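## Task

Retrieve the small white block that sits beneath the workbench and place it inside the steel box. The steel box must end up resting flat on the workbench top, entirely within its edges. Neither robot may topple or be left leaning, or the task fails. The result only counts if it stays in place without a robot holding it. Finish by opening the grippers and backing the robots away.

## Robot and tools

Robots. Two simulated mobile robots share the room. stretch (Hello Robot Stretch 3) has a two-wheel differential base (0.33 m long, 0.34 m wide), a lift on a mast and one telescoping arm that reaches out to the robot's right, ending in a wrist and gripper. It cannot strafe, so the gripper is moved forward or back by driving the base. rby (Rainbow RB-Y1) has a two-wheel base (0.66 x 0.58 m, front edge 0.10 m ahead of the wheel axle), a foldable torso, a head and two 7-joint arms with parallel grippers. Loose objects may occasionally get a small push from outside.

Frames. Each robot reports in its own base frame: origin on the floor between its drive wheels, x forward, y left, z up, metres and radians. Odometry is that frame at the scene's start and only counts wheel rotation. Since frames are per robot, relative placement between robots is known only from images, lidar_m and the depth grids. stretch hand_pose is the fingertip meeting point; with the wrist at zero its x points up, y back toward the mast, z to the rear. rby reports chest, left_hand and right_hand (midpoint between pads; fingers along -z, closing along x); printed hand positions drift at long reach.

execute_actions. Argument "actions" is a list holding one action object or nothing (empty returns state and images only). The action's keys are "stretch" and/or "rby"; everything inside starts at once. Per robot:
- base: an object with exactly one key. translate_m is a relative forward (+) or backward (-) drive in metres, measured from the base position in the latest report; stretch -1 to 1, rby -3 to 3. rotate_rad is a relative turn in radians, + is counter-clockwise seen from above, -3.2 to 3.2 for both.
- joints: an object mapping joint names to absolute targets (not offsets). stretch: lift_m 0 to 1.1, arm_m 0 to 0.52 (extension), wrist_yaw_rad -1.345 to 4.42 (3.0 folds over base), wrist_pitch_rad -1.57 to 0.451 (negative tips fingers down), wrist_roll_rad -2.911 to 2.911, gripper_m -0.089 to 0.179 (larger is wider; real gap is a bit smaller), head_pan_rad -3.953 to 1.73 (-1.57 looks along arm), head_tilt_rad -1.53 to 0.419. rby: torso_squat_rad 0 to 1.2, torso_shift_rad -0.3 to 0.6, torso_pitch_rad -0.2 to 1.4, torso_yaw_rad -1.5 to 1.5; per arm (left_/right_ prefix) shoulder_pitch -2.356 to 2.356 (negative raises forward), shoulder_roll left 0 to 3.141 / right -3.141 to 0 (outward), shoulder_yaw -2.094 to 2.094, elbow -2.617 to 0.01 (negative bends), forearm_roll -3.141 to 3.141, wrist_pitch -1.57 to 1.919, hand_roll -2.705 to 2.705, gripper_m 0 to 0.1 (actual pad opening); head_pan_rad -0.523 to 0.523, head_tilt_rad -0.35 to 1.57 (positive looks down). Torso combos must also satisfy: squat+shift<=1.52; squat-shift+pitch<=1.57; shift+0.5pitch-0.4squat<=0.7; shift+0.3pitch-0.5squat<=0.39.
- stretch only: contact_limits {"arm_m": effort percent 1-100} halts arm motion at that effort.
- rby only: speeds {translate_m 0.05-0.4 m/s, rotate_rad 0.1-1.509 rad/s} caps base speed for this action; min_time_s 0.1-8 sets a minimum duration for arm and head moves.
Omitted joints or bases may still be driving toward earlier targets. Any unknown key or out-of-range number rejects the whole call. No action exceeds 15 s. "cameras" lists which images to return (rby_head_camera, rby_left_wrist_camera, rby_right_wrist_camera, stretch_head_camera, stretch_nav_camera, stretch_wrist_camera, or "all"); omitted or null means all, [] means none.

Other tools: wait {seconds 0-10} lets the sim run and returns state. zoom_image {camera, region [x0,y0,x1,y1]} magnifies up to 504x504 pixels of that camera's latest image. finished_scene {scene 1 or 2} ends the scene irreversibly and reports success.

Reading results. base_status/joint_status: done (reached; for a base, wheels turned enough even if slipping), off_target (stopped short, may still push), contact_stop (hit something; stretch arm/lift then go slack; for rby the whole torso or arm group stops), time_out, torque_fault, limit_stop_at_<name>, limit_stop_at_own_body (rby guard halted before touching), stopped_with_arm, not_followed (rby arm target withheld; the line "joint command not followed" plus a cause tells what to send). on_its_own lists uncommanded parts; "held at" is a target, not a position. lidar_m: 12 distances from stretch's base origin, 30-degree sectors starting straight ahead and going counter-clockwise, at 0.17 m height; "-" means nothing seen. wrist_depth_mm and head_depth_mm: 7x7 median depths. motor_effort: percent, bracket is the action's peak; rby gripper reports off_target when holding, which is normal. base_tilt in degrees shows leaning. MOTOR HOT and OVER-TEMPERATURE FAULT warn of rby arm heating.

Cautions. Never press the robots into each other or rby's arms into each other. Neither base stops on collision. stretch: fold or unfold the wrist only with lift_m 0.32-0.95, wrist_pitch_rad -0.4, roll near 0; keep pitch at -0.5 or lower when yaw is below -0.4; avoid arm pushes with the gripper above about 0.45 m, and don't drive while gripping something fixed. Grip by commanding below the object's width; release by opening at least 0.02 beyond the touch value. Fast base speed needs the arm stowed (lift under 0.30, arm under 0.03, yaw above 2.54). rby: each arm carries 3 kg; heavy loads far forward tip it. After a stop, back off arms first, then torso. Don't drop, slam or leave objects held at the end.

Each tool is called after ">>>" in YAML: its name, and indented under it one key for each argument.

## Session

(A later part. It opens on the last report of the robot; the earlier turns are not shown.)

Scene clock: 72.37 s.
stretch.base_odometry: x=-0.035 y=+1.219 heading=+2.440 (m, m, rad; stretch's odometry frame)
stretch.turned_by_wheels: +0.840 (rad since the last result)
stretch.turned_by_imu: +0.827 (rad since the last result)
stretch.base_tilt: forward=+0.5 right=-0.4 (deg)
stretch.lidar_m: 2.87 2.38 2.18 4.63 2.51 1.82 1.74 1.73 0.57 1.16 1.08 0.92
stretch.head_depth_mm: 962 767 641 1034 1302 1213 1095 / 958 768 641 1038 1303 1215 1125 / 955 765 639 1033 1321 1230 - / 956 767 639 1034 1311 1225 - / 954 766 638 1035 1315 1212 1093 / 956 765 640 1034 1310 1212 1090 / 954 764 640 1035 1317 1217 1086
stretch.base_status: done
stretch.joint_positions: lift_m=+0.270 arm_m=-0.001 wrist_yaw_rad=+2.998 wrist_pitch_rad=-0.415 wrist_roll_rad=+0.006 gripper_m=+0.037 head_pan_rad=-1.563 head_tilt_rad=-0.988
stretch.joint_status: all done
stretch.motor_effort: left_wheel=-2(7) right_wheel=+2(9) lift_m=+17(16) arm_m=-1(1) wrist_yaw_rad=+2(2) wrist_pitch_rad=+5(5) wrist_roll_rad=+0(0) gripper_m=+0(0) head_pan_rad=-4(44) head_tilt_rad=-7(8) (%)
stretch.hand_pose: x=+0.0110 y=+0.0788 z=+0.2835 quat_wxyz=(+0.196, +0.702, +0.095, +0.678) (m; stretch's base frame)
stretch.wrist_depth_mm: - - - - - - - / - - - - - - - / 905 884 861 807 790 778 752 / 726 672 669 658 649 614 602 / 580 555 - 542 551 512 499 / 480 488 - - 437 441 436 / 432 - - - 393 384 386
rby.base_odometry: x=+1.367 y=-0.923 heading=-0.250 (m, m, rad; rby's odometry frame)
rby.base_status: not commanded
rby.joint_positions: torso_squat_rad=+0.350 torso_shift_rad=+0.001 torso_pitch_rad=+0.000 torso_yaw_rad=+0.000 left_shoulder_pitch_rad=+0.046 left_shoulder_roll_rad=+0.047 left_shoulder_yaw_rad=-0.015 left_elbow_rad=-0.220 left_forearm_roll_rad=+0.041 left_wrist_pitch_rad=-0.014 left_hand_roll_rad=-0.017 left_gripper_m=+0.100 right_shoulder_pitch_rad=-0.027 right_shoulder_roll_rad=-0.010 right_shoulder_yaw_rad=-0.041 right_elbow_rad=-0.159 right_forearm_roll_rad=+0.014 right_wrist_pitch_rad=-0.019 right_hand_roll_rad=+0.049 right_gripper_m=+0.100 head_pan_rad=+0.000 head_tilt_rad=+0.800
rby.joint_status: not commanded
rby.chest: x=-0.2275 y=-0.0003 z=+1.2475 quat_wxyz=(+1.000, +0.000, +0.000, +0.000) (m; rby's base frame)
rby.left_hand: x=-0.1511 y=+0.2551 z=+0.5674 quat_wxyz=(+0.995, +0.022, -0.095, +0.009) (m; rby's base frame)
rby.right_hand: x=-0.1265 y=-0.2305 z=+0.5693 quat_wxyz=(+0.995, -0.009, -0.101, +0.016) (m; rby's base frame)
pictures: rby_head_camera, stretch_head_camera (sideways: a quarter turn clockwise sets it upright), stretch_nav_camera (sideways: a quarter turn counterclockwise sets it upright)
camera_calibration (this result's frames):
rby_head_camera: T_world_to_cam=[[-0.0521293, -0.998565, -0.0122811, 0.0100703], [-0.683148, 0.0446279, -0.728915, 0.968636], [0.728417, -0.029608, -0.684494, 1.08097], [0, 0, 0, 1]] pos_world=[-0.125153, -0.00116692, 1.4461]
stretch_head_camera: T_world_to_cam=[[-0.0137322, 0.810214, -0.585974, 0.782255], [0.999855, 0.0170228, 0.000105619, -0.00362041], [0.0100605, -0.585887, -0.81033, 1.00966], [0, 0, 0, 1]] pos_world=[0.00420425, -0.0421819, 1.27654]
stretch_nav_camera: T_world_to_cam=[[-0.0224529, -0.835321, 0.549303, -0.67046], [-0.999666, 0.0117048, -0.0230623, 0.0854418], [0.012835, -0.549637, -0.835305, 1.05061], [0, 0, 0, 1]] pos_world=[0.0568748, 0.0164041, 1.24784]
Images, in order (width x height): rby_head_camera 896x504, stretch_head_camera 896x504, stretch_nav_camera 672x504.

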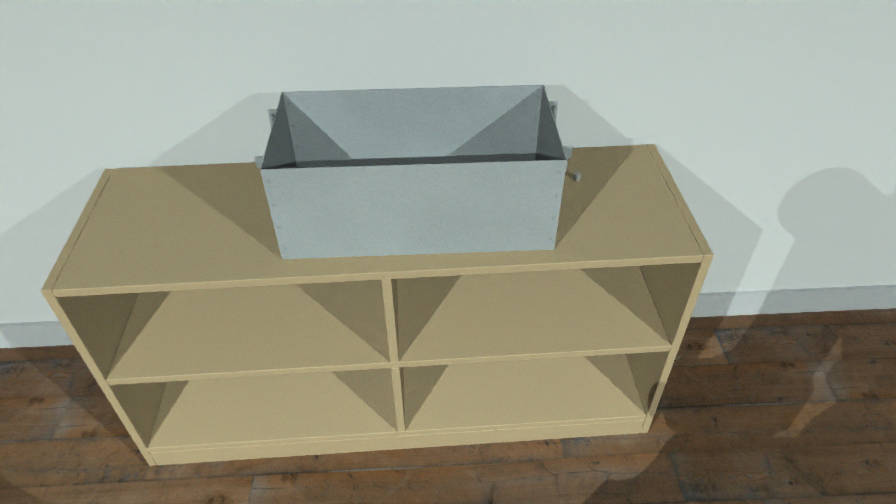

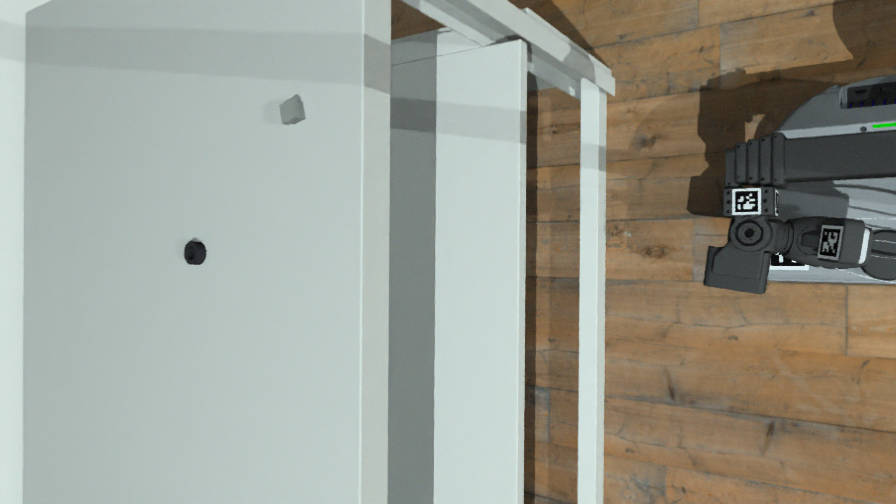

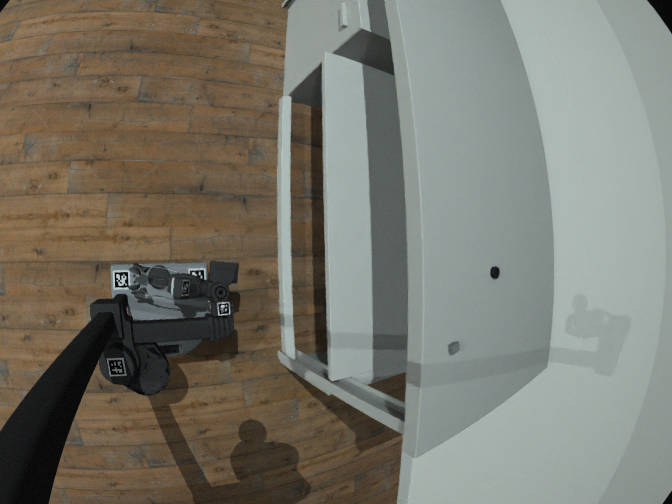

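>>> execute_actions:
  actions:
    - {"stretch":{"joints":{"lift_m":0.34}},"rby":{"joints":{"left_shoulder_pitch_rad":-0.5,"left_shoulder_roll_rad":0.65,"left_shoulder_yaw_rad":-0.088,"left_elbow_rad":-0.982,"left_forearm_roll_rad":-0.862,"left_wrist_pitch_rad":-0.3,"left_hand_roll_rad":1.3,"right_shoulder_pitch_rad":-0.5,"right_shoulder_roll_rad":-0.65,"right_shoulder_yaw_rad":0.088,"right_elbow_rad":-0.982,"right_forearm_roll_rad":0.862,"right_wrist_pitch_rad":-0.3,"right_hand_roll_rad":-1.3}}}
  cameras: []

>>> execute_actions:
  actions:
    - {"stretch":{"joints":{"wrist_yaw_rad":0,"gripper_m":0.15}},"rby":{"joints":{"torso_squat_rad":1.1,"head_tilt_rad":0.6}}}
  cameras: []

>>> execute_actions:
  actions:
    - {"stretch":{"joints":{"lift_m":0.2,"wrist_pitch_rad":-0.1}},"rby":{"base":{"translate_m":0.25}}}

Scene clock: 171.30 s.
stretch.base_odometry: x=-0.035 y=+1.219 heading=+2.440 (m, m, rad; stretch's odometry frame)
stretch.turned_by_wheels: +0.000 (rad since the last result)
stretch.turned_by_imu: -0.001 (rad since the last result)
stretch.base_tilt: forward=+0.4 right=-0.4 (deg)
stretch.lidar_m: 2.87 2.37 2.19 4.63 2.51 1.82 1.74 1.73 0.57 1.16 1.08 0.92
stretch.head_depth_mm: 958 767 641 1036 1294 1209 1087 / 956 769 640 1034 1301 1209 1123 / 957 767 640 1037 1310 1233 - / 953 767 638 1034 1315 1251 - / 957 766 640 1033 1316 1206 1089 / 955 766 640 1032 1314 1210 1089 / 955 765 638 1032 1313 1210 1089
stretch.base_status: not commanded
stretch.joint_positions: lift_m=+0.340 arm_m=-0.001 wrist_yaw_rad=+2.998 wrist_pitch_rad=-0.415 wrist_roll_rad=+0.006 gripper_m=+0.037 head_pan_rad=-1.563 head_tilt_rad=-0.988
stretch.joint_status: all done
stretch.motor_effort: left_wheel=-1(2) right_wheel=+3(3) lift_m=+23(24) arm_m=-1(1) wrist_yaw_rad=+2(2) wrist_pitch_rad=+5(5) wrist_roll_rad=+0(0) gripper_m=+0(1) head_pan_rad=-4(3) head_tilt_rad=-7(6) (%)
stretch.hand_pose: x=+0.0110 y=+0.0787 z=+0.3530 quat_wxyz=(+0.196, +0.702, +0.095, +0.678) (m; stretch's base frame)
stretch.wrist_depth_mm: - - - - - - - / - - - - - - - / - - - 975 952 906 880 / 807 797 783 771 742 728 704 / 679 651 - 627 630 602 590 / 569 564 - 546 515 519 512 / 500 493 - - 458 445 450
rby.base_odometry: x=+1.367 y=-0.923 heading=-0.250 (m, m, rad; rby's odometry frame)
rby.base_status: not commanded
rby.joint_positions: torso_squat_rad=+0.350 torso_shift_rad=+0.001 torso_pitch_rad=+0.000 torso_yaw_rad=+0.000 left_shoulder_pitch_rad=-0.500 left_shoulder_roll_rad=+0.650 left_shoulder_yaw_rad=-0.088 left_elbow_rad=-0.982 left_forearm_roll_rad=-0.862 left_wrist_pitch_rad=-0.300 left_hand_roll_rad=+1.300 left_gripper_m=+0.100 right_shoulder_pitch_rad=-0.500 right_shoulder_roll_rad=-0.650 right_shoulder_yaw_rad=+0.088 right_elbow_rad=-0.982 right_forearm_roll_rad=+0.862 right_wrist_pitch_rad=-0.300 right_hand_roll_rad=-1.300 right_gripper_m=+0.100 head_pan_rad=+0.000 head_tilt_rad=+0.800
rby.joint_status: all done
rby.chest: x=-0.2275 y=-0.0003 z=+1.2475 quat_wxyz=(+1.000, +0.000, +0.000, +0.000) (m; rby's base frame)
rby.left_hand: x=+0.4035 y=+0.3763 z=+1.1064 quat_wxyz=(+0.705, +0.009, -0.696, -0.137) (m; rby's base frame)
rby.right_hand: x=+0.4036 y=-0.3766 z=+1.1060 quat_wxyz=(+0.705, -0.008, -0.696, +0.137) (m; rby's base frame)
pictures: none
No camera images: the call's "cameras" was empty. Leave "cameras" out to get every camera's image.

Scene clock: 174.77 s.
stretch.base_odometry: x=-0.035 y=+1.219 heading=+2.440 (m, m, rad; stretch's odometry frame)
stretch.turned_by_wheels: +0.000 (rad since the last result)
stretch.turned_by_imu: -0.001 (rad since the last result)
stretch.base_tilt: forward=+0.4 right=-0.4 (deg)
stretch.lidar_m: 2.88 2.38 2.18 4.64 2.50 1.82 1.75 1.73 0.58 1.16 1.08 0.92
stretch.head_depth_mm: 957 766 641 1029 1296 1210 1089 / 957 766 642 1036 1297 1210 1122 / 956 766 640 1037 1317 1231 - / 955 766 640 1036 1319 1211 - / 960 766 640 1032 1317 1212 1088 / 954 763 639 1033 1314 1208 1089 / 957 766 638 1033 1313 1212 1089
stretch.base_status: not commanded
stretch.joint_positions: lift_m=+0.340 arm_m=-0.001 wrist_yaw_rad=+0.003 wrist_pitch_rad=-0.415 wrist_roll_rad=+0.006 gripper_m=+0.150 head_pan_rad=-1.563 head_tilt_rad=-0.988
stretch.joint_status: all done
stretch.motor_effort: left_wheel=-2(1) right_wheel=+2(3) lift_m=+23(23) arm_m=-1(1) wrist_yaw_rad=-4(5) wrist_pitch_rad=+5(5) wrist_roll_rad=+0(0) gripper_m=+1(82) head_pan_rad=-5(4) head_tilt_rad=-7(6) (%)
stretch.hand_pose: x=-0.0208 y=-0.3684 z=+0.3530 quat_wxyz=(+0.690, +0.147, -0.694, -0.145) (m; stretch's base frame)
stretch.wrist_depth_mm: 266 245 229 213 210 205 202 / 764 897 863 898 880 613 427 / 834 - 923 925 932 662 431 / 791 815 805 766 743 659 437 / 671 676 651 628 620 606 400 / 563 550 546 534 519 510 392 / 473 464 453 447 440 432 421
rby.base_odometry: x=+1.367 y=-0.923 heading=-0.250 (m, m, rad; rby's odometry frame)
rby.base_status: not commanded
rby.joint_positions: torso_squat_rad=+1.100 torso_shift_rad=+0.001 torso_pitch_rad=+0.000 torso_yaw_rad=+0.000 left_shoulder_pitch_rad=-0.500 left_shoulder_roll_rad=+0.650 left_shoulder_yaw_rad=-0.088 left_elbow_rad=-0.982 left_forearm_roll_rad=-0.862 left_wrist_pitch_rad=-0.300 left_hand_roll_rad=+1.300 left_gripper_m=+0.100 right_shoulder_pitch_rad=-0.500 right_shoulder_roll_rad=-0.650 right_shoulder_yaw_rad=+0.088 right_elbow_rad=-0.982 right_forearm_roll_rad=+0.862 right_wrist_pitch_rad=-0.300 right_hand_roll_rad=-1.300 right_gripper_m=+0.100 head_pan_rad=+0.000 head_tilt_rad=+0.600
rby.joint_status: all done
rby.chest: x=-0.2278 y=-0.0002 z=+0.9074 quat_wxyz=(+1.000, +0.000, +0.000, +0.000) (m; rby's base frame)
rby.left_hand: x=+0.4032 y=+0.3765 z=+0.7661 quat_wxyz=(+0.705, +0.009, -0.696, -0.137) (m; rby's base frame)
rby.right_hand: x=+0.4033 y=-0.3765 z=+0.7658 quat_wxyz=(+0.705, -0.008, -0.696, +0.137) (m; rby's base frame)
pictures: none
No camera images: the call's "cameras" was empty. Leave "cameras" out to get every camera's image.

Scene clock: 176.87 s.
stretch.base_odometry: x=-0.035 y=+1.219 heading=+2.440 (m, m, rad; stretch's odometry frame)
stretch.turned_by_wheels: +0.000 (rad since the last result)
stretch.turned_by_imu: -0.001 (rad since the last result)
stretch.base_tilt: forward=+0.5 right=-0.4 (deg)
stretch.lidar_m: 2.88 2.45 2.33 4.65 2.51 1.81 1.75 1.73 0.57 1.16 1.08 0.92
stretch.head_depth_mm: 960 768 641 1037 1300 1213 1094 / 958 767 640 1037 1300 1210 1124 / 956 766 639 1036 1313 1233 - / 959 767 640 1034 1317 1222 - / 954 765 641 1036 1312 1214 1094 / 956 765 637 1036 1318 1211 1090 / 953 766 639 1033 1312 1213 1086
stretch.base_status: not commanded
stretch.joint_positions: lift_m=+0.200 arm_m=-0.001 wrist_yaw_rad=+0.003 wrist_pitch_rad=-0.125 wrist_roll_rad=+0.006 gripper_m=+0.150 head_pan_rad=-1.563 head_tilt_rad=-0.988
stretch.joint_status: all done
stretch.motor_effort: left_wheel=-1(2) right_wheel=+3(2) lift_m=+16(21) arm_m=-1(1) wrist_yaw_rad=-3(4) wrist_pitch_rad=+8(10) wrist_roll_rad=+0(0) gripper_m=+0(0) head_pan_rad=-4(4) head_tilt_rad=-7(7) (%)
stretch.hand_pose: x=-0.0207 y=-0.3949 z=+0.2831 quat_wxyz=(+0.704, +0.045, -0.708, -0.043) (m; stretch's base frame)
stretch.wrist_depth_mm: 266 282 311 346 393 452 387 / 786 846 856 839 835 661 430 / 816 928 911 891 863 673 423 / 820 952 924 946 897 672 429 / 758 776 731 715 692 667 432 / 584 568 561 539 532 523 393 / 473 457 451 447 434 431 418
rby.base_odometry: x=+1.609 y=-0.985 heading=-0.249 (m, m, rad; rby's odometry frame)
rby.base_status: done
rby.joint_positions: torso_squat_rad=+1.100 torso_shift_rad=+0.001 torso_pitch_rad=+0.000 torso_yaw_rad=+0.000 left_shoulder_pitch_rad=-0.500 left_shoulder_roll_rad=+0.650 left_shoulder_yaw_rad=-0.088 left_elbow_rad=-0.982 left_forearm_roll_rad=-0.862 left_wrist_pitch_rad=-0.300 left_hand_roll_rad=+1.300 left_gripper_m=+0.100 right_shoulder_pitch_rad=-0.500 right_shoulder_roll_rad=-0.650 right_shoulder_yaw_rad=+0.088 right_elbow_rad=-0.982 right_forearm_roll_rad=+0.862 right_wrist_pitch_rad=-0.300 right_hand_roll_rad=-1.300 right_gripper_m=+0.100 head_pan_rad=+0.000 head_tilt_rad=+0.600
rby.joint_status: not commanded
rby.chest: x=-0.2277 y=-0.0002 z=+0.9075 quat_wxyz=(+1.000, +0.000, +0.000, +0.000) (m; rby's base frame)
rby.left_hand: x=+0.4033 y=+0.3765 z=+0.7660 quat_wxyz=(+0.705, +0.009, -0.696, -0.137) (m; rby's base frame)
rby.right_hand: x=+0.4033 y=-0.3765 z=+0.7656 quat_wxyz=(+0.705, -0.008, -0.696, +0.137) (m; rby's base frame)
pictures: rby_head_camera, rby_left_wrist_camera, rby_right_wrist_camera, stretch_head_camera (sideways: a quarter turn clockwise sets it upright), stretch_nav_camera (sideways: a quarter turn counterclockwise sets it upright), stretch_wrist_camera
camera_calibration (this result's frames):
rby_head_camera: T_world_to_cam=[[-0.0486888, -0.998562, -0.0224135, 0.0179558], [-0.524825, 0.0446696, -0.850037, 0.887341], [0.849816, -0.0296241, -0.526246, 0.698054], [0, 0, 0, 1]] pos_world=[-0.126645, -0.00102796, 1.12202]
rby_left_wrist_camera: T_world_to_cam=[[-0.0339378, -0.175432, 0.983907, -0.678222], [-0.747086, -0.649477, -0.141572, 0.688314], [0.663861, -0.739867, -0.109021, 0.178199], [0, 0, 0, 1]] pos_world=[0.372913, 0.459906, 0.78418]
rby_right_wrist_camera: T_world_to_cam=[[-0.0142884, -0.216291, -0.976224, 0.668515], [-0.770204, 0.624985, -0.127198, 0.67706], [0.637637, 0.750075, -0.175518, 0.24866], [0, 0, 0, 1]] pos_world=[0.372471, -0.465072, 0.782386]
stretch_head_camera: T_world_to_cam=[[-0.0137145, 0.810214, -0.585974, 0.782254], [0.999855, 0.017001, 0.000105621, -0.00362042], [0.0100477, -0.585888, -0.81033, 1.00966], [0, 0, 0, 1]] pos_world=[0.00420333, -0.0421818, 1.27654]
stretch_nav_camera: T_world_to_cam=[[-0.0224712, -0.835321, 0.549303, -0.67046], [-0.999665, 0.0117266, -0.0230623, 0.0854418], [0.012823, -0.549637, -0.835305, 1.05061], [0, 0, 0, 1]] pos_world=[0.0568752, 0.016403, 1.24784]
stretch_wrist_camera: T_world_to_cam=[[-0.99849, -0.0261222, -0.0483238, -0.012183], [0.0365143, 0.341603, -0.939135, 0.425521], [0.0410398, -0.939481, -0.340133, -0.108139], [0, 0, 0, 1]] pos_world=[-0.0232642, -0.247272, 0.362251]
Images, in order (width x height): rby_head_camera 896x504, rby_left_wrist_camera 644x364, rby_right_wrist_camera 644x364, stretch_head_camera 896x504, stretch_nav_camera 672x504, stretch_wrist_camera 644x364.

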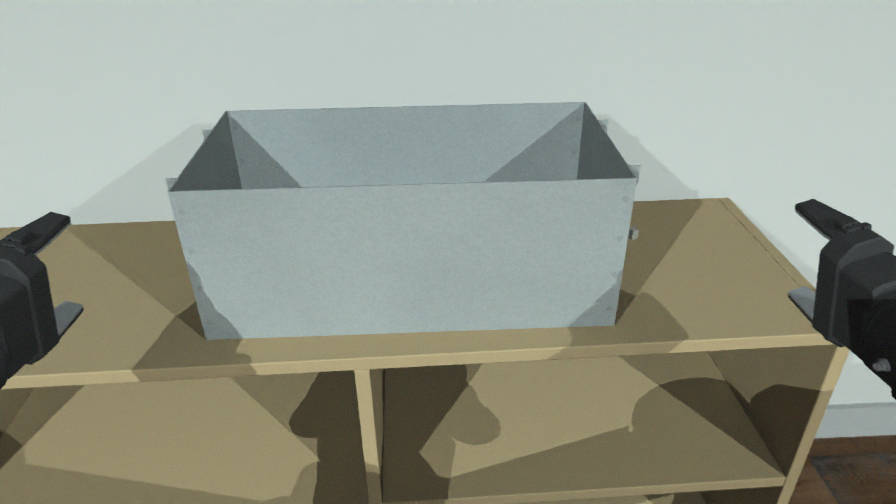

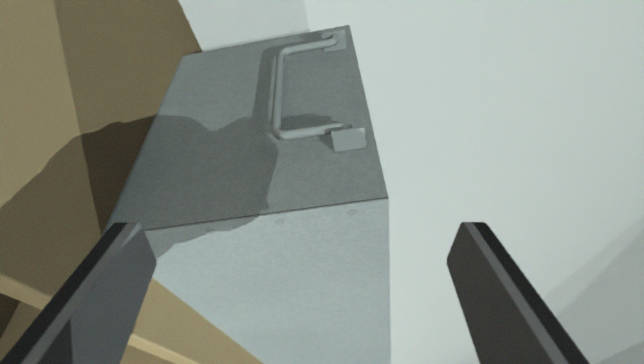

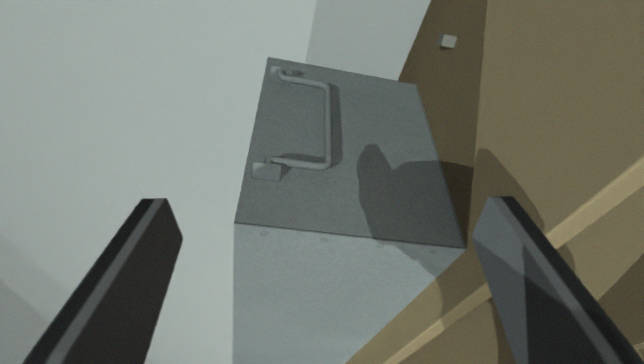

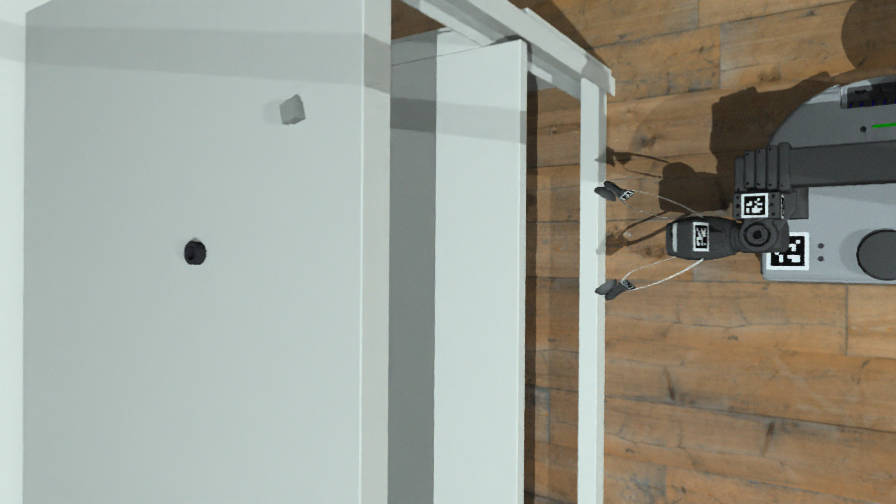

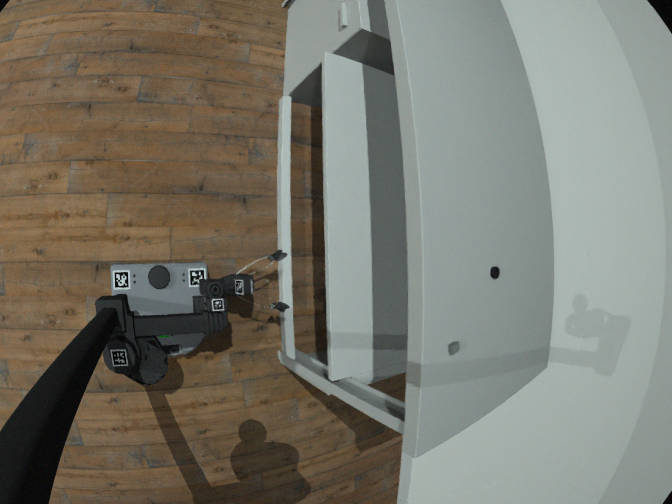

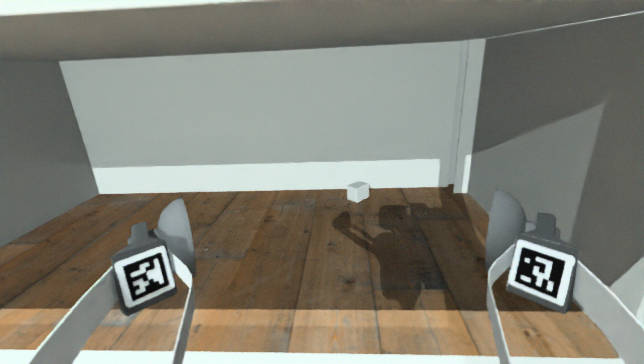

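>>> execute_actions:
  actions:
    - {"stretch":{"base":{"rotate_rad":-0.6},"joints":{"lift_m":0.12,"gripper_m":0.12}},"rby":{"joints":{"torso_squat_rad":1.15,"torso_shift_rad":0.3,"left_gripper_m":0.04,"right_gripper_m":0.04,"left_shoulder_pitch_rad":-0.46,"left_shoulder_roll_rad":0.685,"left_shoulder_yaw_rad":0,"left_elbow_rad":-0.851,"left_forearm_roll_rad":-0.875,"left_wrist_pitch_rad":-0.8,"left_hand_roll_rad":1.426,"right_shoulder_pitch_rad":-0.46,"right_shoulder_roll_rad":-0.685,"right_shoulder_yaw_rad":0,"right_elbow_rad":-0.851,"right_forearm_roll_rad":0.875,"right_wrist_pitch_rad":-0.8,"right_hand_roll_rad":-1.426,"head_tilt_rad":0.8}}}
  cameras: ["rby_head_camera"]

>>> execute_actions:
  actions:
    - {"stretch":{"base":{"translate_m":0.375}},"rby":{"base":{"translate_m":0.27},"speeds":{"translate_m":0.12}}}

Scene clock: 241.90 s.
stretch.base_odometry: x=-0.035 y=+1.219 heading=+1.840 (m, m, rad; stretch's odometry frame)
stretch.turned_by_wheels: -0.600 (rad since the last result)
stretch.turned_by_imu: -0.595 (rad since the last result)
stretch.base_tilt: forward=+0.4 right=-0.4 (deg)
stretch.lidar_m: 0.92 1.45 2.56 2.33 4.66 2.72 1.86 1.74 1.81 0.58 1.12 1.18
stretch.head_depth_mm: 1725 2048 1812 1557 1358 1210 1092 / 1577 1965 1818 1558 1364 1217 1121 / 1452 1749 1773 1556 1368 1212 - / 1346 1471 690 1056 1335 1234 - / 1239 764 659 1034 1317 1216 1088 / 1093 766 638 1015 1293 1215 1088 / 955 767 640 973 937 1196 1087
stretch.base_status: done
stretch.joint_positions: lift_m=+0.120 arm_m=-0.001 wrist_yaw_rad=+0.002 wrist_pitch_rad=-0.124 wrist_roll_rad=+0.006 gripper_m=+0.120 head_pan_rad=-1.563 head_tilt_rad=-0.988
stretch.joint_status: all done
stretch.motor_effort: left_wheel=+2(6) right_wheel=-2(6) lift_m=+16(18) arm_m=-1(1) wrist_yaw_rad=-1(3) wrist_pitch_rad=+8(8) wrist_roll_rad=+0(1) gripper_m=+0(82) head_pan_rad=-4(5) head_tilt_rad=-7(7) (%)
stretch.hand_pose: x=-0.0209 y=-0.3950 z=+0.2034 quat_wxyz=(+0.704, +0.045, -0.708, -0.043) (m; stretch's base frame)
stretch.wrist_depth_mm: 656 718 613 341 - - - / 695 788 674 364 - - - / 729 804 775 383 - - - / 739 815 748 418 749 736 718 / 600 582 574 412 546 557 516 / 456 457 361 393 420 381 404 / 363 310 335 347 343 339 335
rby.base_odometry: x=+1.609 y=-0.985 heading=-0.249 (m, m, rad; rby's odometry frame)
rby.base_status: not commanded
rby.joint_positions: torso_squat_rad=+1.150 torso_shift_rad=+0.300 torso_pitch_rad=+0.000 torso_yaw_rad=+0.000 left_shoulder_pitch_rad=-0.460 left_shoulder_roll_rad=+0.685 left_shoulder_yaw_rad=+0.000 left_elbow_rad=-0.851 left_forearm_roll_rad=-0.875 left_wrist_pitch_rad=-0.800 left_hand_roll_rad=+1.426 left_gripper_m=+0.040 right_shoulder_pitch_rad=-0.460 right_shoulder_roll_rad=-0.685 right_shoulder_yaw_rad=+0.000 right_elbow_rad=-0.851 right_forearm_roll_rad=+0.875 right_wrist_pitch_rad=-0.800 right_hand_roll_rad=-1.426 right_gripper_m=+0.040 head_pan_rad=+0.000 head_tilt_rad=+0.800
rby.joint_status: all done
rby.chest: x=-0.1434 y=-0.0002 z=+0.8631 quat_wxyz=(+1.000, +0.000, +0.000, +0.000) (m; rby's base frame)
rby.left_hand: x=+0.4351 y=+0.3563 z=+0.6938 quat_wxyz=(+0.704, -0.169, -0.663, -0.191) (m; rby's base frame)
rby.right_hand: x=+0.4352 y=-0.3564 z=+0.6936 quat_wxyz=(+0.704, +0.169, -0.663, +0.191) (m; rby's base frame)
pictures: rby_head_camera
camera_calibration (this result's frames):
rby_head_camera: T_world_to_cam=[[-0.0521395, -0.998565, -0.0122611, 0.00987251], [-0.683272, 0.0446254, -0.728799, 0.745786], [0.7283, -0.0296216, -0.684618, 0.756708], [0, 0, 0, 1]] pos_world=[-0.0410208, -0.00100776, 1.0617]
Images, in order (width x height): rby_head_camera 896x504.

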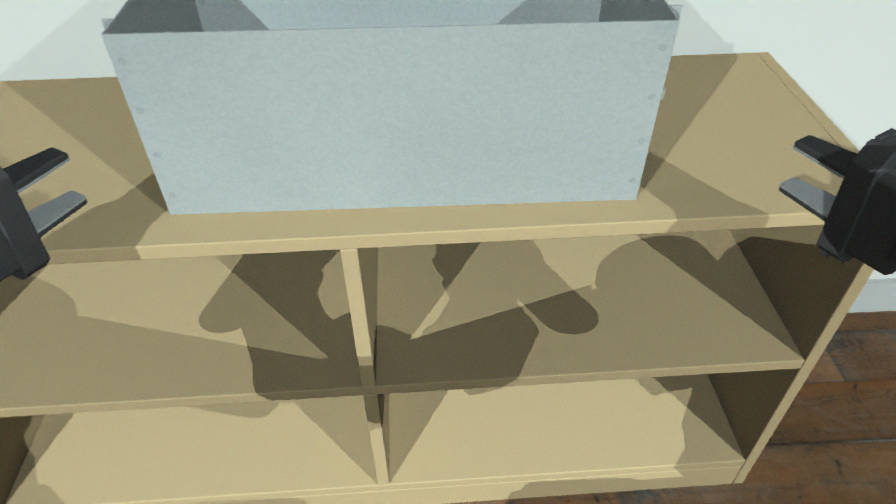

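Scene clock: 246.70 s.
stretch.base_odometry: x=-0.135 y=+1.581 heading=+1.840 (m, m, rad; stretch's odometry frame)
stretch.turned_by_wheels: +0.000 (rad since the last result)
stretch.turned_by_imu: +0.000 (rad since the last result)
stretch.base_tilt: forward=+0.4 right=-0.5 (deg)
stretch.lidar_m: 0.54 0.90 2.61 2.47 4.85 3.19 2.19 2.07 0.69 0.90 0.95 0.70
stretch.head_depth_mm: 1418 767 641 1034 1341 1211 1093 / 1249 767 639 974 1321 1213 1125 / 956 769 640 571 1245 1215 - / 957 765 640 549 907 1214 - / 951 765 639 549 860 1159 1090 / 919 765 640 549 495 845 1087 / 883 767 640 549 481 791 1071
stretch.base_status: done
stretch.joint_positions: lift_m=+0.120 arm_m=-0.001 wrist_yaw_rad=+0.002 wrist_pitch_rad=-0.124 wrist_roll_rad=+0.006 gripper_m=+0.120 head_pan_rad=-1.563 head_tilt_rad=-0.988
stretch.joint_status: not commanded
stretch.motor_effort: left_wheel=+1(5) right_wheel=-2(2) lift_m=+16(16) arm_m=-1(1) wrist_yaw_rad=-3(2) wrist_pitch_rad=+8(8) wrist_roll_rad=+0(0) gripper_m=+0(0) head_pan_rad=-4(4) head_tilt_rad=-6(6) (%)
stretch.hand_pose: x=-0.0209 y=-0.3950 z=+0.2034 quat_wxyz=(+0.704, +0.045, -0.708, -0.043) (m; stretch's base frame)
stretch.wrist_depth_mm: 536 590 666 760 617 482 387 / 557 611 716 793 640 493 403 / 576 636 721 829 686 506 413 / 594 665 727 791 678 530 426 / 594 589 566 551 545 501 425 / 456 454 423 425 417 385 350 / 366 355 351 345 343 277 317
rby.base_odometry: x=+1.871 y=-1.052 heading=-0.249 (m, m, rad; rby's odometry frame)
rby.base_status: done
rby.joint_positions: torso_squat_rad=+1.150 torso_shift_rad=+0.300 torso_pitch_rad=+0.000 torso_yaw_rad=+0.000 left_shoulder_pitch_rad=-0.460 left_shoulder_roll_rad=+0.685 left_shoulder_yaw_rad=+0.000 left_elbow_rad=-0.851 left_forearm_roll_rad=-0.875 left_wrist_pitch_rad=-0.800 left_hand_roll_rad=+1.426 left_gripper_m=+0.040 right_shoulder_pitch_rad=-0.460 right_shoulder_roll_rad=-0.685 right_shoulder_yaw_rad=+0.000 right_elbow_rad=-0.851 right_forearm_roll_rad=+0.875 right_wrist_pitch_rad=-0.800 right_hand_roll_rad=-1.426 right_gripper_m=+0.040 head_pan_rad=+0.000 head_tilt_rad=+0.800
rby.joint_status: not commanded
rby.chest: x=-0.1434 y=-0.0002 z=+0.8631 quat_wxyz=(+1.000, +0.000, +0.000, +0.000) (m; rby's base frame)
rby.left_hand: x=+0.4351 y=+0.3563 z=+0.6938 quat_wxyz=(+0.704, -0.169, -0.663, -0.191) (m; rby's base frame)
rby.right_hand: x=+0.4351 y=-0.3564 z=+0.6936 quat_wxyz=(+0.704, +0.169, -0.663, +0.191) (m; rby's base frame)
pictures: rby_head_camera, rby_left_wrist_camera, rby_right_wrist_camera, stretch_head_camera (sideways: a quarter turn clockwise sets it upright), stretch_nav_camera (sideways: a quarter turn counterclockwise sets it upright), stretch_wrist_camera
camera_calibration (this result's frames):
rby_head_camera: T_world_to_cam=[[-0.0521385, -0.998565, -0.0122657, 0.00987501], [-0.683206, 0.0446254, -0.728861, 0.745819], [0.728362, -0.0296218, -0.684552, 0.756671], [0, 0, 0, 1]] pos_world=[-0.0410676, -0.00100771, 1.0617]
rby_left_wrist_camera: T_world_to_cam=[[0.0311389, -0.006901, 0.999491, -0.708872], [-0.922242, -0.385733, 0.0260689, 0.554684], [0.385357, -0.922585, -0.0183757, 0.257674], [0, 0, 0, 1]] pos_world=[0.43433, 0.446794, 0.698786]
rby_right_wrist_camera: T_world_to_cam=[[-0.062943, -0.0616116, -0.996114, 0.69311], [-0.934712, 0.353453, 0.0372014, 0.54061], [0.349787, 0.933421, -0.0798365, 0.324893], [0, 0, 0, 1]] pos_world=[0.435297, -0.451639, 0.696243]
stretch_head_camera: T_world_to_cam=[[-0.0135282, 0.810217, -0.585974, 0.782253], [0.999859, 0.016771, 0.000105619, -0.00362044], [0.00991297, -0.58589, -0.81033, 1.00967], [0, 0, 0, 1]] pos_world=[0.00419363, -0.0421814, 1.27654]
stretch_nav_camera: T_world_to_cam=[[-0.0226633, -0.835316, 0.549303, -0.670459], [-0.999663, 0.0119564, -0.0230623, 0.0854417], [0.0126966, -0.549641, -0.835305, 1.05061], [0, 0, 0, 1]] pos_world=[0.056879, 0.0163914, 1.24784]
stretch_wrist_camera: T_world_to_cam=[[-0.99851, -0.0253802, -0.0483034, -0.0159477], [0.0367848, 0.34074, -0.939438, 0.350358], [0.040302, -0.939815, -0.339299, -0.135629], [0, 0, 0, 1]] pos_world=[-0.0233457, -0.247252, 0.282351]
Images, in order (width x height): rby_head_camera 896x504, rby_left_wrist_camera 644x364, rby_right_wrist_camera 644x364, stretch_head_camera 896x504, stretch_nav_camera 672x504, stretch_wrist_camera 644x364.

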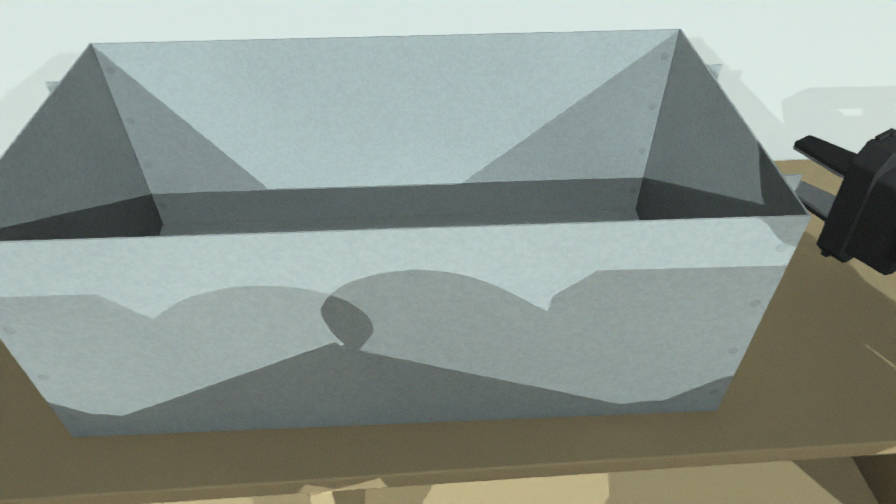

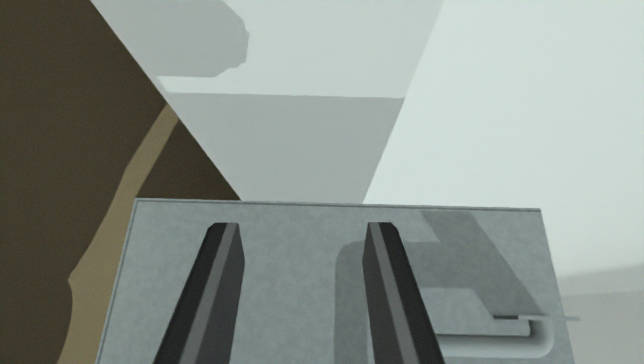

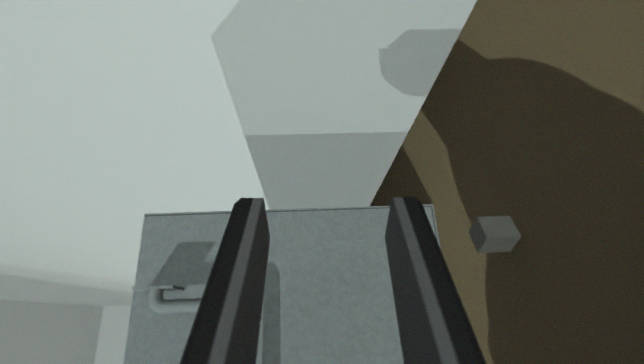

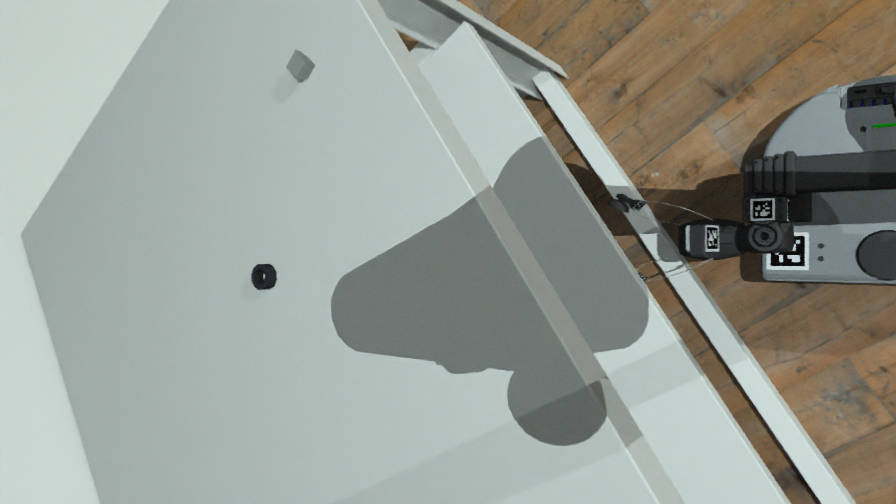

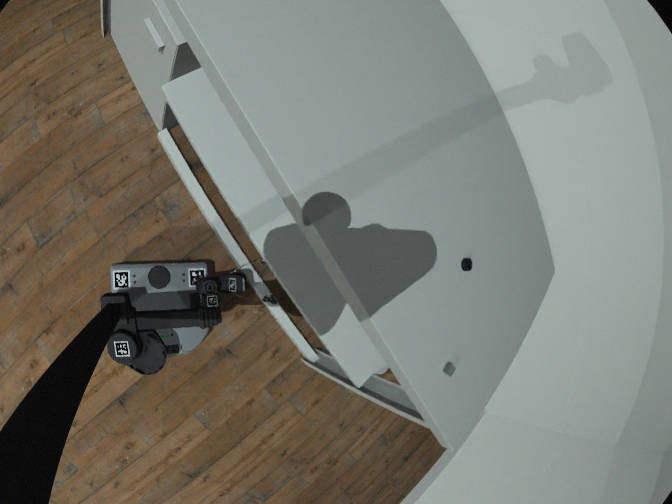

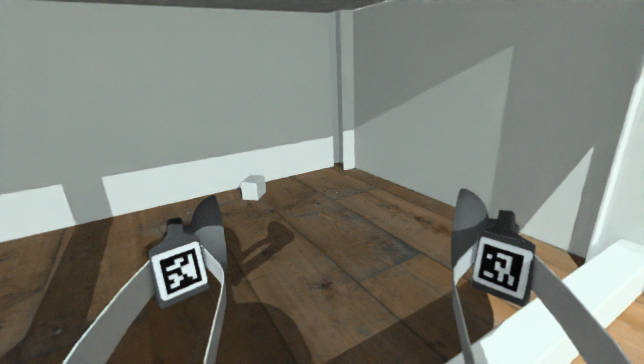

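>>> execute_actions:
  actions:
    - {"stretch":{"base":{"rotate_rad":0.6}},"rby":{"joints":{"torso_squat_rad":1.115,"left_wrist_pitch_rad":-1.0,"right_wrist_pitch_rad":-1.05},"min_time_s":1.5}}
  cameras: ["rby_head_camera","rby_left_wrist_camera","rby_right_wrist_camera"]

>>> execute_actions:
  actions:
    - {"stretch":{"base":{"translate_m":-0.37},"joints":{"arm_m":0.2}}}
  cameras: ["stretch_head_camera","stretch_wrist_camera"]

Scene clock: 256.50 s.
stretch.base_odometry: x=-0.135 y=+1.581 heading=+2.440 (m, m, rad; stretch's odometry frame)
stretch.turned_by_wheels: +0.600 (rad since the last result)
stretch.turned_by_imu: +0.592 (rad since the last result)
stretch.base_tilt: forward=+0.5 right=-0.4 (deg)
stretch.lidar_m: 1.09 2.66 2.47 4.85 2.95 2.14 2.08 0.69 0.97 0.95 0.64 0.54
stretch.head_depth_mm: 882 766 643 550 509 1176 1086 / 884 766 641 549 510 1168 1120 / 882 767 641 550 511 1177 - / 884 766 640 549 512 1173 - / 884 765 639 550 513 1174 1088 / 883 765 640 549 515 1174 1091 / 883 763 639 549 517 1168 1089
stretch.base_status: done
stretch.joint_positions: lift_m=+0.120 arm_m=-0.001 wrist_yaw_rad=+0.002 wrist_pitch_rad=-0.124 wrist_roll_rad=+0.006 gripper_m=+0.120 head_pan_rad=-1.563 head_tilt_rad=-0.988
stretch.joint_status: not commanded
stretch.motor_effort: left_wheel=-2(3) right_wheel=+3(7) lift_m=+16(16) arm_m=-1(1) wrist_yaw_rad=-3(3) wrist_pitch_rad=+8(8) wrist_roll_rad=+0(0) gripper_m=+0(0) head_pan_rad=-5(3) head_tilt_rad=-6(7) (%)
stretch.hand_pose: x=-0.0209 y=-0.3950 z=+0.2034 quat_wxyz=(+0.704, +0.045, -0.708, -0.043) (m; stretch's base frame)
stretch.wrist_depth_mm: 526 620 617 608 610 594 590 / 523 661 659 643 631 633 619 / 514 697 699 681 668 657 654 / 515 721 728 721 690 686 683 / 511 590 559 552 541 560 516 / 451 455 423 425 420 386 401 / 367 356 350 347 340 334 328
rby.base_odometry: x=+1.871 y=-1.052 heading=-0.249 (m, m, rad; rby's odometry frame)
rby.base_status: not commanded
rby.joint_positions: torso_squat_rad=+1.115 torso_shift_rad=+0.300 torso_pitch_rad=+0.000 torso_yaw_rad=+0.000 left_shoulder_pitch_rad=-0.459 left_shoulder_roll_rad=+0.686 left_shoulder_yaw_rad=+0.000 left_elbow_rad=-0.850 left_forearm_roll_rad=-0.875 left_wrist_pitch_rad=-0.999 left_hand_roll_rad=+1.426 left_gripper_m=+0.040 right_shoulder_pitch_rad=-0.460 right_shoulder_roll_rad=-0.685 right_shoulder_yaw_rad=+0.000 right_elbow_rad=-0.851 right_forearm_roll_rad=+0.875 right_wrist_pitch_rad=-1.050 right_hand_roll_rad=-1.426 right_gripper_m=+0.040 head_pan_rad=+0.000 head_tilt_rad=+0.800
rby.joint_status: all done
rby.chest: x=-0.1368 y=-0.0001 z=+0.8843 quat_wxyz=(+1.000, +0.000, +0.000, +0.000) (m; rby's base frame)
rby.left_hand: x=+0.4156 y=+0.3202 z=+0.7207 quat_wxyz=(+0.675, -0.239, -0.651, -0.252) (m; rby's base frame)
rby.right_hand: x=+0.4081 y=-0.3103 z=+0.7226 quat_wxyz=(+0.666, +0.258, -0.647, +0.268) (m; rby's base frame)
pictures: rby_head_camera, rby_left_wrist_camera, rby_right_wrist_camera
camera_calibration (this result's frames):
rby_head_camera: T_world_to_cam=[[-0.0519983, -0.998574, -0.0121255, 0.0104291], [-0.683308, 0.044431, -0.728777, 0.765698], [0.728276, -0.0296097, -0.684643, 0.766441], [0, 0, 0, 1]] pos_world=[-0.0344315, -0.000912395, 1.08289]
rby_left_wrist_camera: T_world_to_cam=[[0.0165998, 0.0117404, 0.999793, -0.735531], [-0.979789, -0.199166, 0.0186064, 0.491649], [0.199344, -0.979895, 0.00819703, 0.308846], [0, 0, 0, 1]] pos_world=[0.432356, 0.409192, 0.7237]
rby_right_wrist_camera: T_world_to_cam=[[-0.0295806, -0.043581, -0.998612, 0.7169], [-0.993327, 0.112695, 0.0245059, 0.456388], [0.11147, 0.992673, -0.0466238, 0.385309], [0, 0, 0, 1]] pos_world=[0.431598, -0.402676, 0.722685]
Images, in order (width x height): rby_head_camera 896x504, rby_left_wrist_camera 644x364, rby_right_wrist_camera 644x364.

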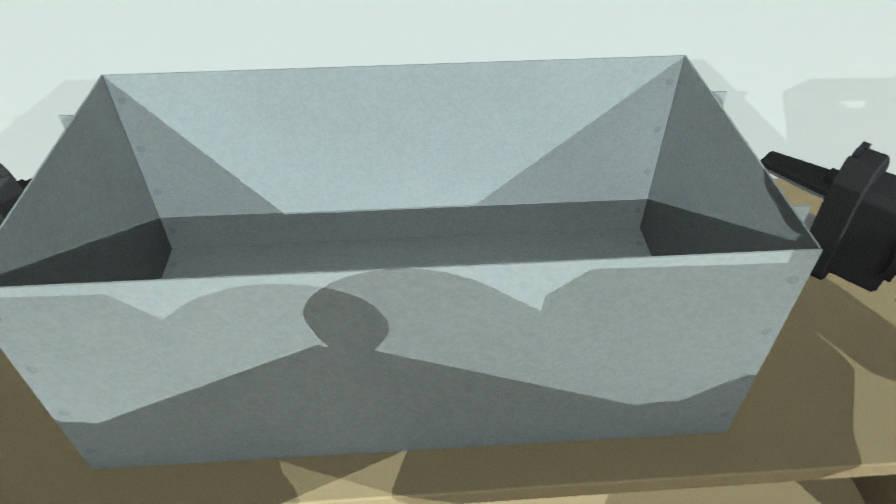

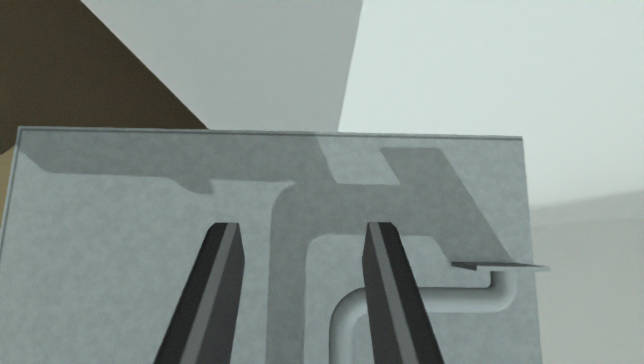

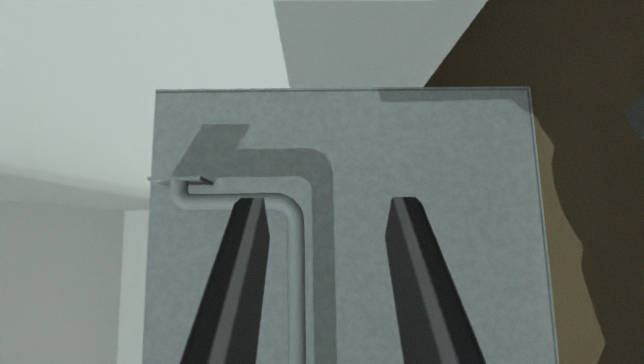

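Scene clock: 261.30 s.
stretch.base_odometry: x=+0.147 y=+1.342 heading=+2.440 (m, m, rad; stretch's odometry frame)
stretch.turned_by_wheels: +0.000 (rad since the last result)
stretch.turned_by_imu: -0.002 (rad since the last result)
stretch.base_tilt: forward=+0.5 right=-0.4 (deg)
stretch.lidar_m: 1.14 2.76 2.71 4.86 2.42 1.76 1.71 0.37 0.43 0.95 0.98 0.88
stretch.head_depth_mm: 880 767 640 550 509 1172 1085 / 881 768 641 550 509 1164 1124 / 880 766 640 549 509 1171 - / 882 765 639 549 508 1171 - / 882 764 640 549 510 1176 1088 / 882 765 639 550 512 1170 1089 / 885 764 639 548 512 1177 1091
stretch.base_status: done
stretch.joint_positions: lift_m=+0.120 arm_m=+0.200 wrist_yaw_rad=+0.002 wrist_pitch_rad=-0.124 wrist_roll_rad=+0.006 gripper_m=+0.120 head_pan_rad=-1.563 head_tilt_rad=-0.988
stretch.joint_status: all done
stretch.motor_effort: left_wheel=-2(5) right_wheel=+3(3) lift_m=+16(16) arm_m=+3(3) wrist_yaw_rad=-2(2) wrist_pitch_rad=+8(8) wrist_roll_rad=+0(0) gripper_m=+0(0) head_pan_rad=-3(4) head_tilt_rad=-6(6) (%)
stretch.hand_pose: x=-0.0210 y=-0.5960 z=+0.2034 quat_wxyz=(+0.704, +0.045, -0.708, -0.043) (m; stretch's base frame)
stretch.wrist_depth_mm: 456 453 445 441 429 432 352 / 482 482 467 462 457 452 354 / 511 506 500 493 484 468 356 / 553 531 533 514 506 490 356 / 574 570 547 528 531 467 359 / 450 455 423 426 417 387 343 / 363 351 351 350 339 334 319
rby.base_odometry: x=+1.871 y=-1.052 heading=-0.249 (m, m, rad; rby's odometry frame)
rby.base_status: not commanded
rby.joint_positions: torso_squat_rad=+1.115 torso_shift_rad=+0.300 torso_pitch_rad=+0.000 torso_yaw_rad=+0.000 left_shoulder_pitch_rad=-0.459 left_shoulder_roll_rad=+0.686 left_shoulder_yaw_rad=+0.000 left_elbow_rad=-0.850 left_forearm_roll_rad=-0.875 left_wrist_pitch_rad=-0.999 left_hand_roll_rad=+1.426 left_gripper_m=+0.040 right_shoulder_pitch_rad=-0.460 right_shoulder_roll_rad=-0.685 right_shoulder_yaw_rad=+0.000 right_elbow_rad=-0.851 right_forearm_roll_rad=+0.875 right_wrist_pitch_rad=-1.050 right_hand_roll_rad=-1.426 right_gripper_m=+0.040 head_pan_rad=+0.000 head_tilt_rad=+0.800
rby.joint_status: not commanded
rby.chest: x=-0.1368 y=-0.0001 z=+0.8843 quat_wxyz=(+1.000, +0.000, +0.000, +0.000) (m; rby's base frame)
rby.left_hand: x=+0.4156 y=+0.3202 z=+0.7207 quat_wxyz=(+0.675, -0.239, -0.651, -0.252) (m; rby's base frame)
rby.right_hand: x=+0.4081 y=-0.3103 z=+0.7226 quat_wxyz=(+0.666, +0.258, -0.647, +0.268) (m; rby's base frame)
pictures: stretch_head_camera (sideways: a quarter turn clockwise sets it upright), stretch_wrist_camera
camera_calibration (this result's frames):
stretch_head_camera: T_world_to_cam=[[-0.0134743, 0.810218, -0.585974, 0.782253], [0.99986, 0.0167045, 0.000105619, -0.00362045], [0.009874, -0.585891, -0.81033, 1.00967], [0, 0, 0, 1]] pos_world=[0.00419082, -0.0421813, 1.27654]
stretch_wrist_camera: T_world_to_cam=[[-0.998518, -0.0250795, -0.0483033, -0.0209472], [0.0368874, 0.340726, -0.939439, 0.418864], [0.0400188, -0.939828, -0.339295, -0.324599], [0, 0, 0, 1]] pos_world=[-0.0233769, -0.44831, 0.28235]
Images, in order (width x height): stretch_head_camera 896x504, stretch_wrist_camera 644x364.

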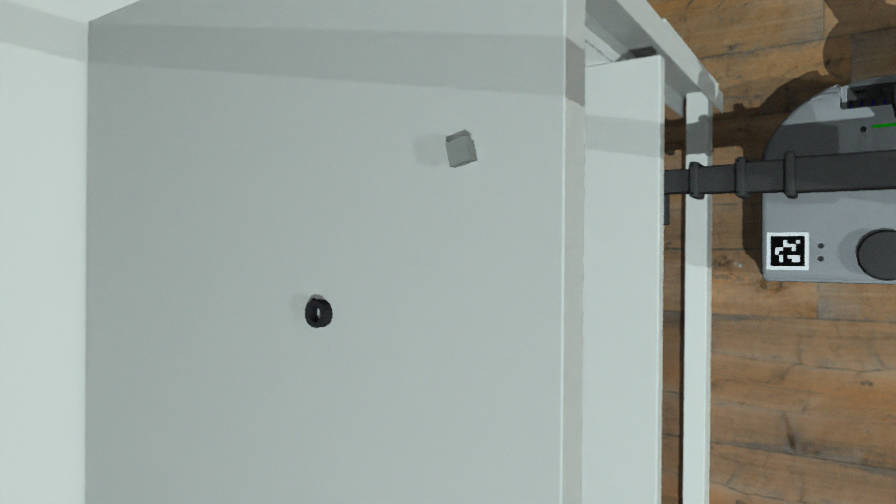

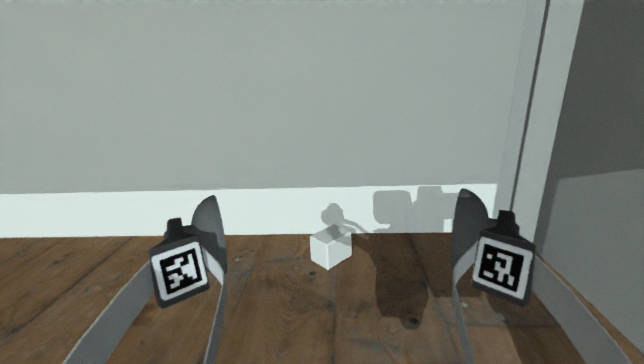

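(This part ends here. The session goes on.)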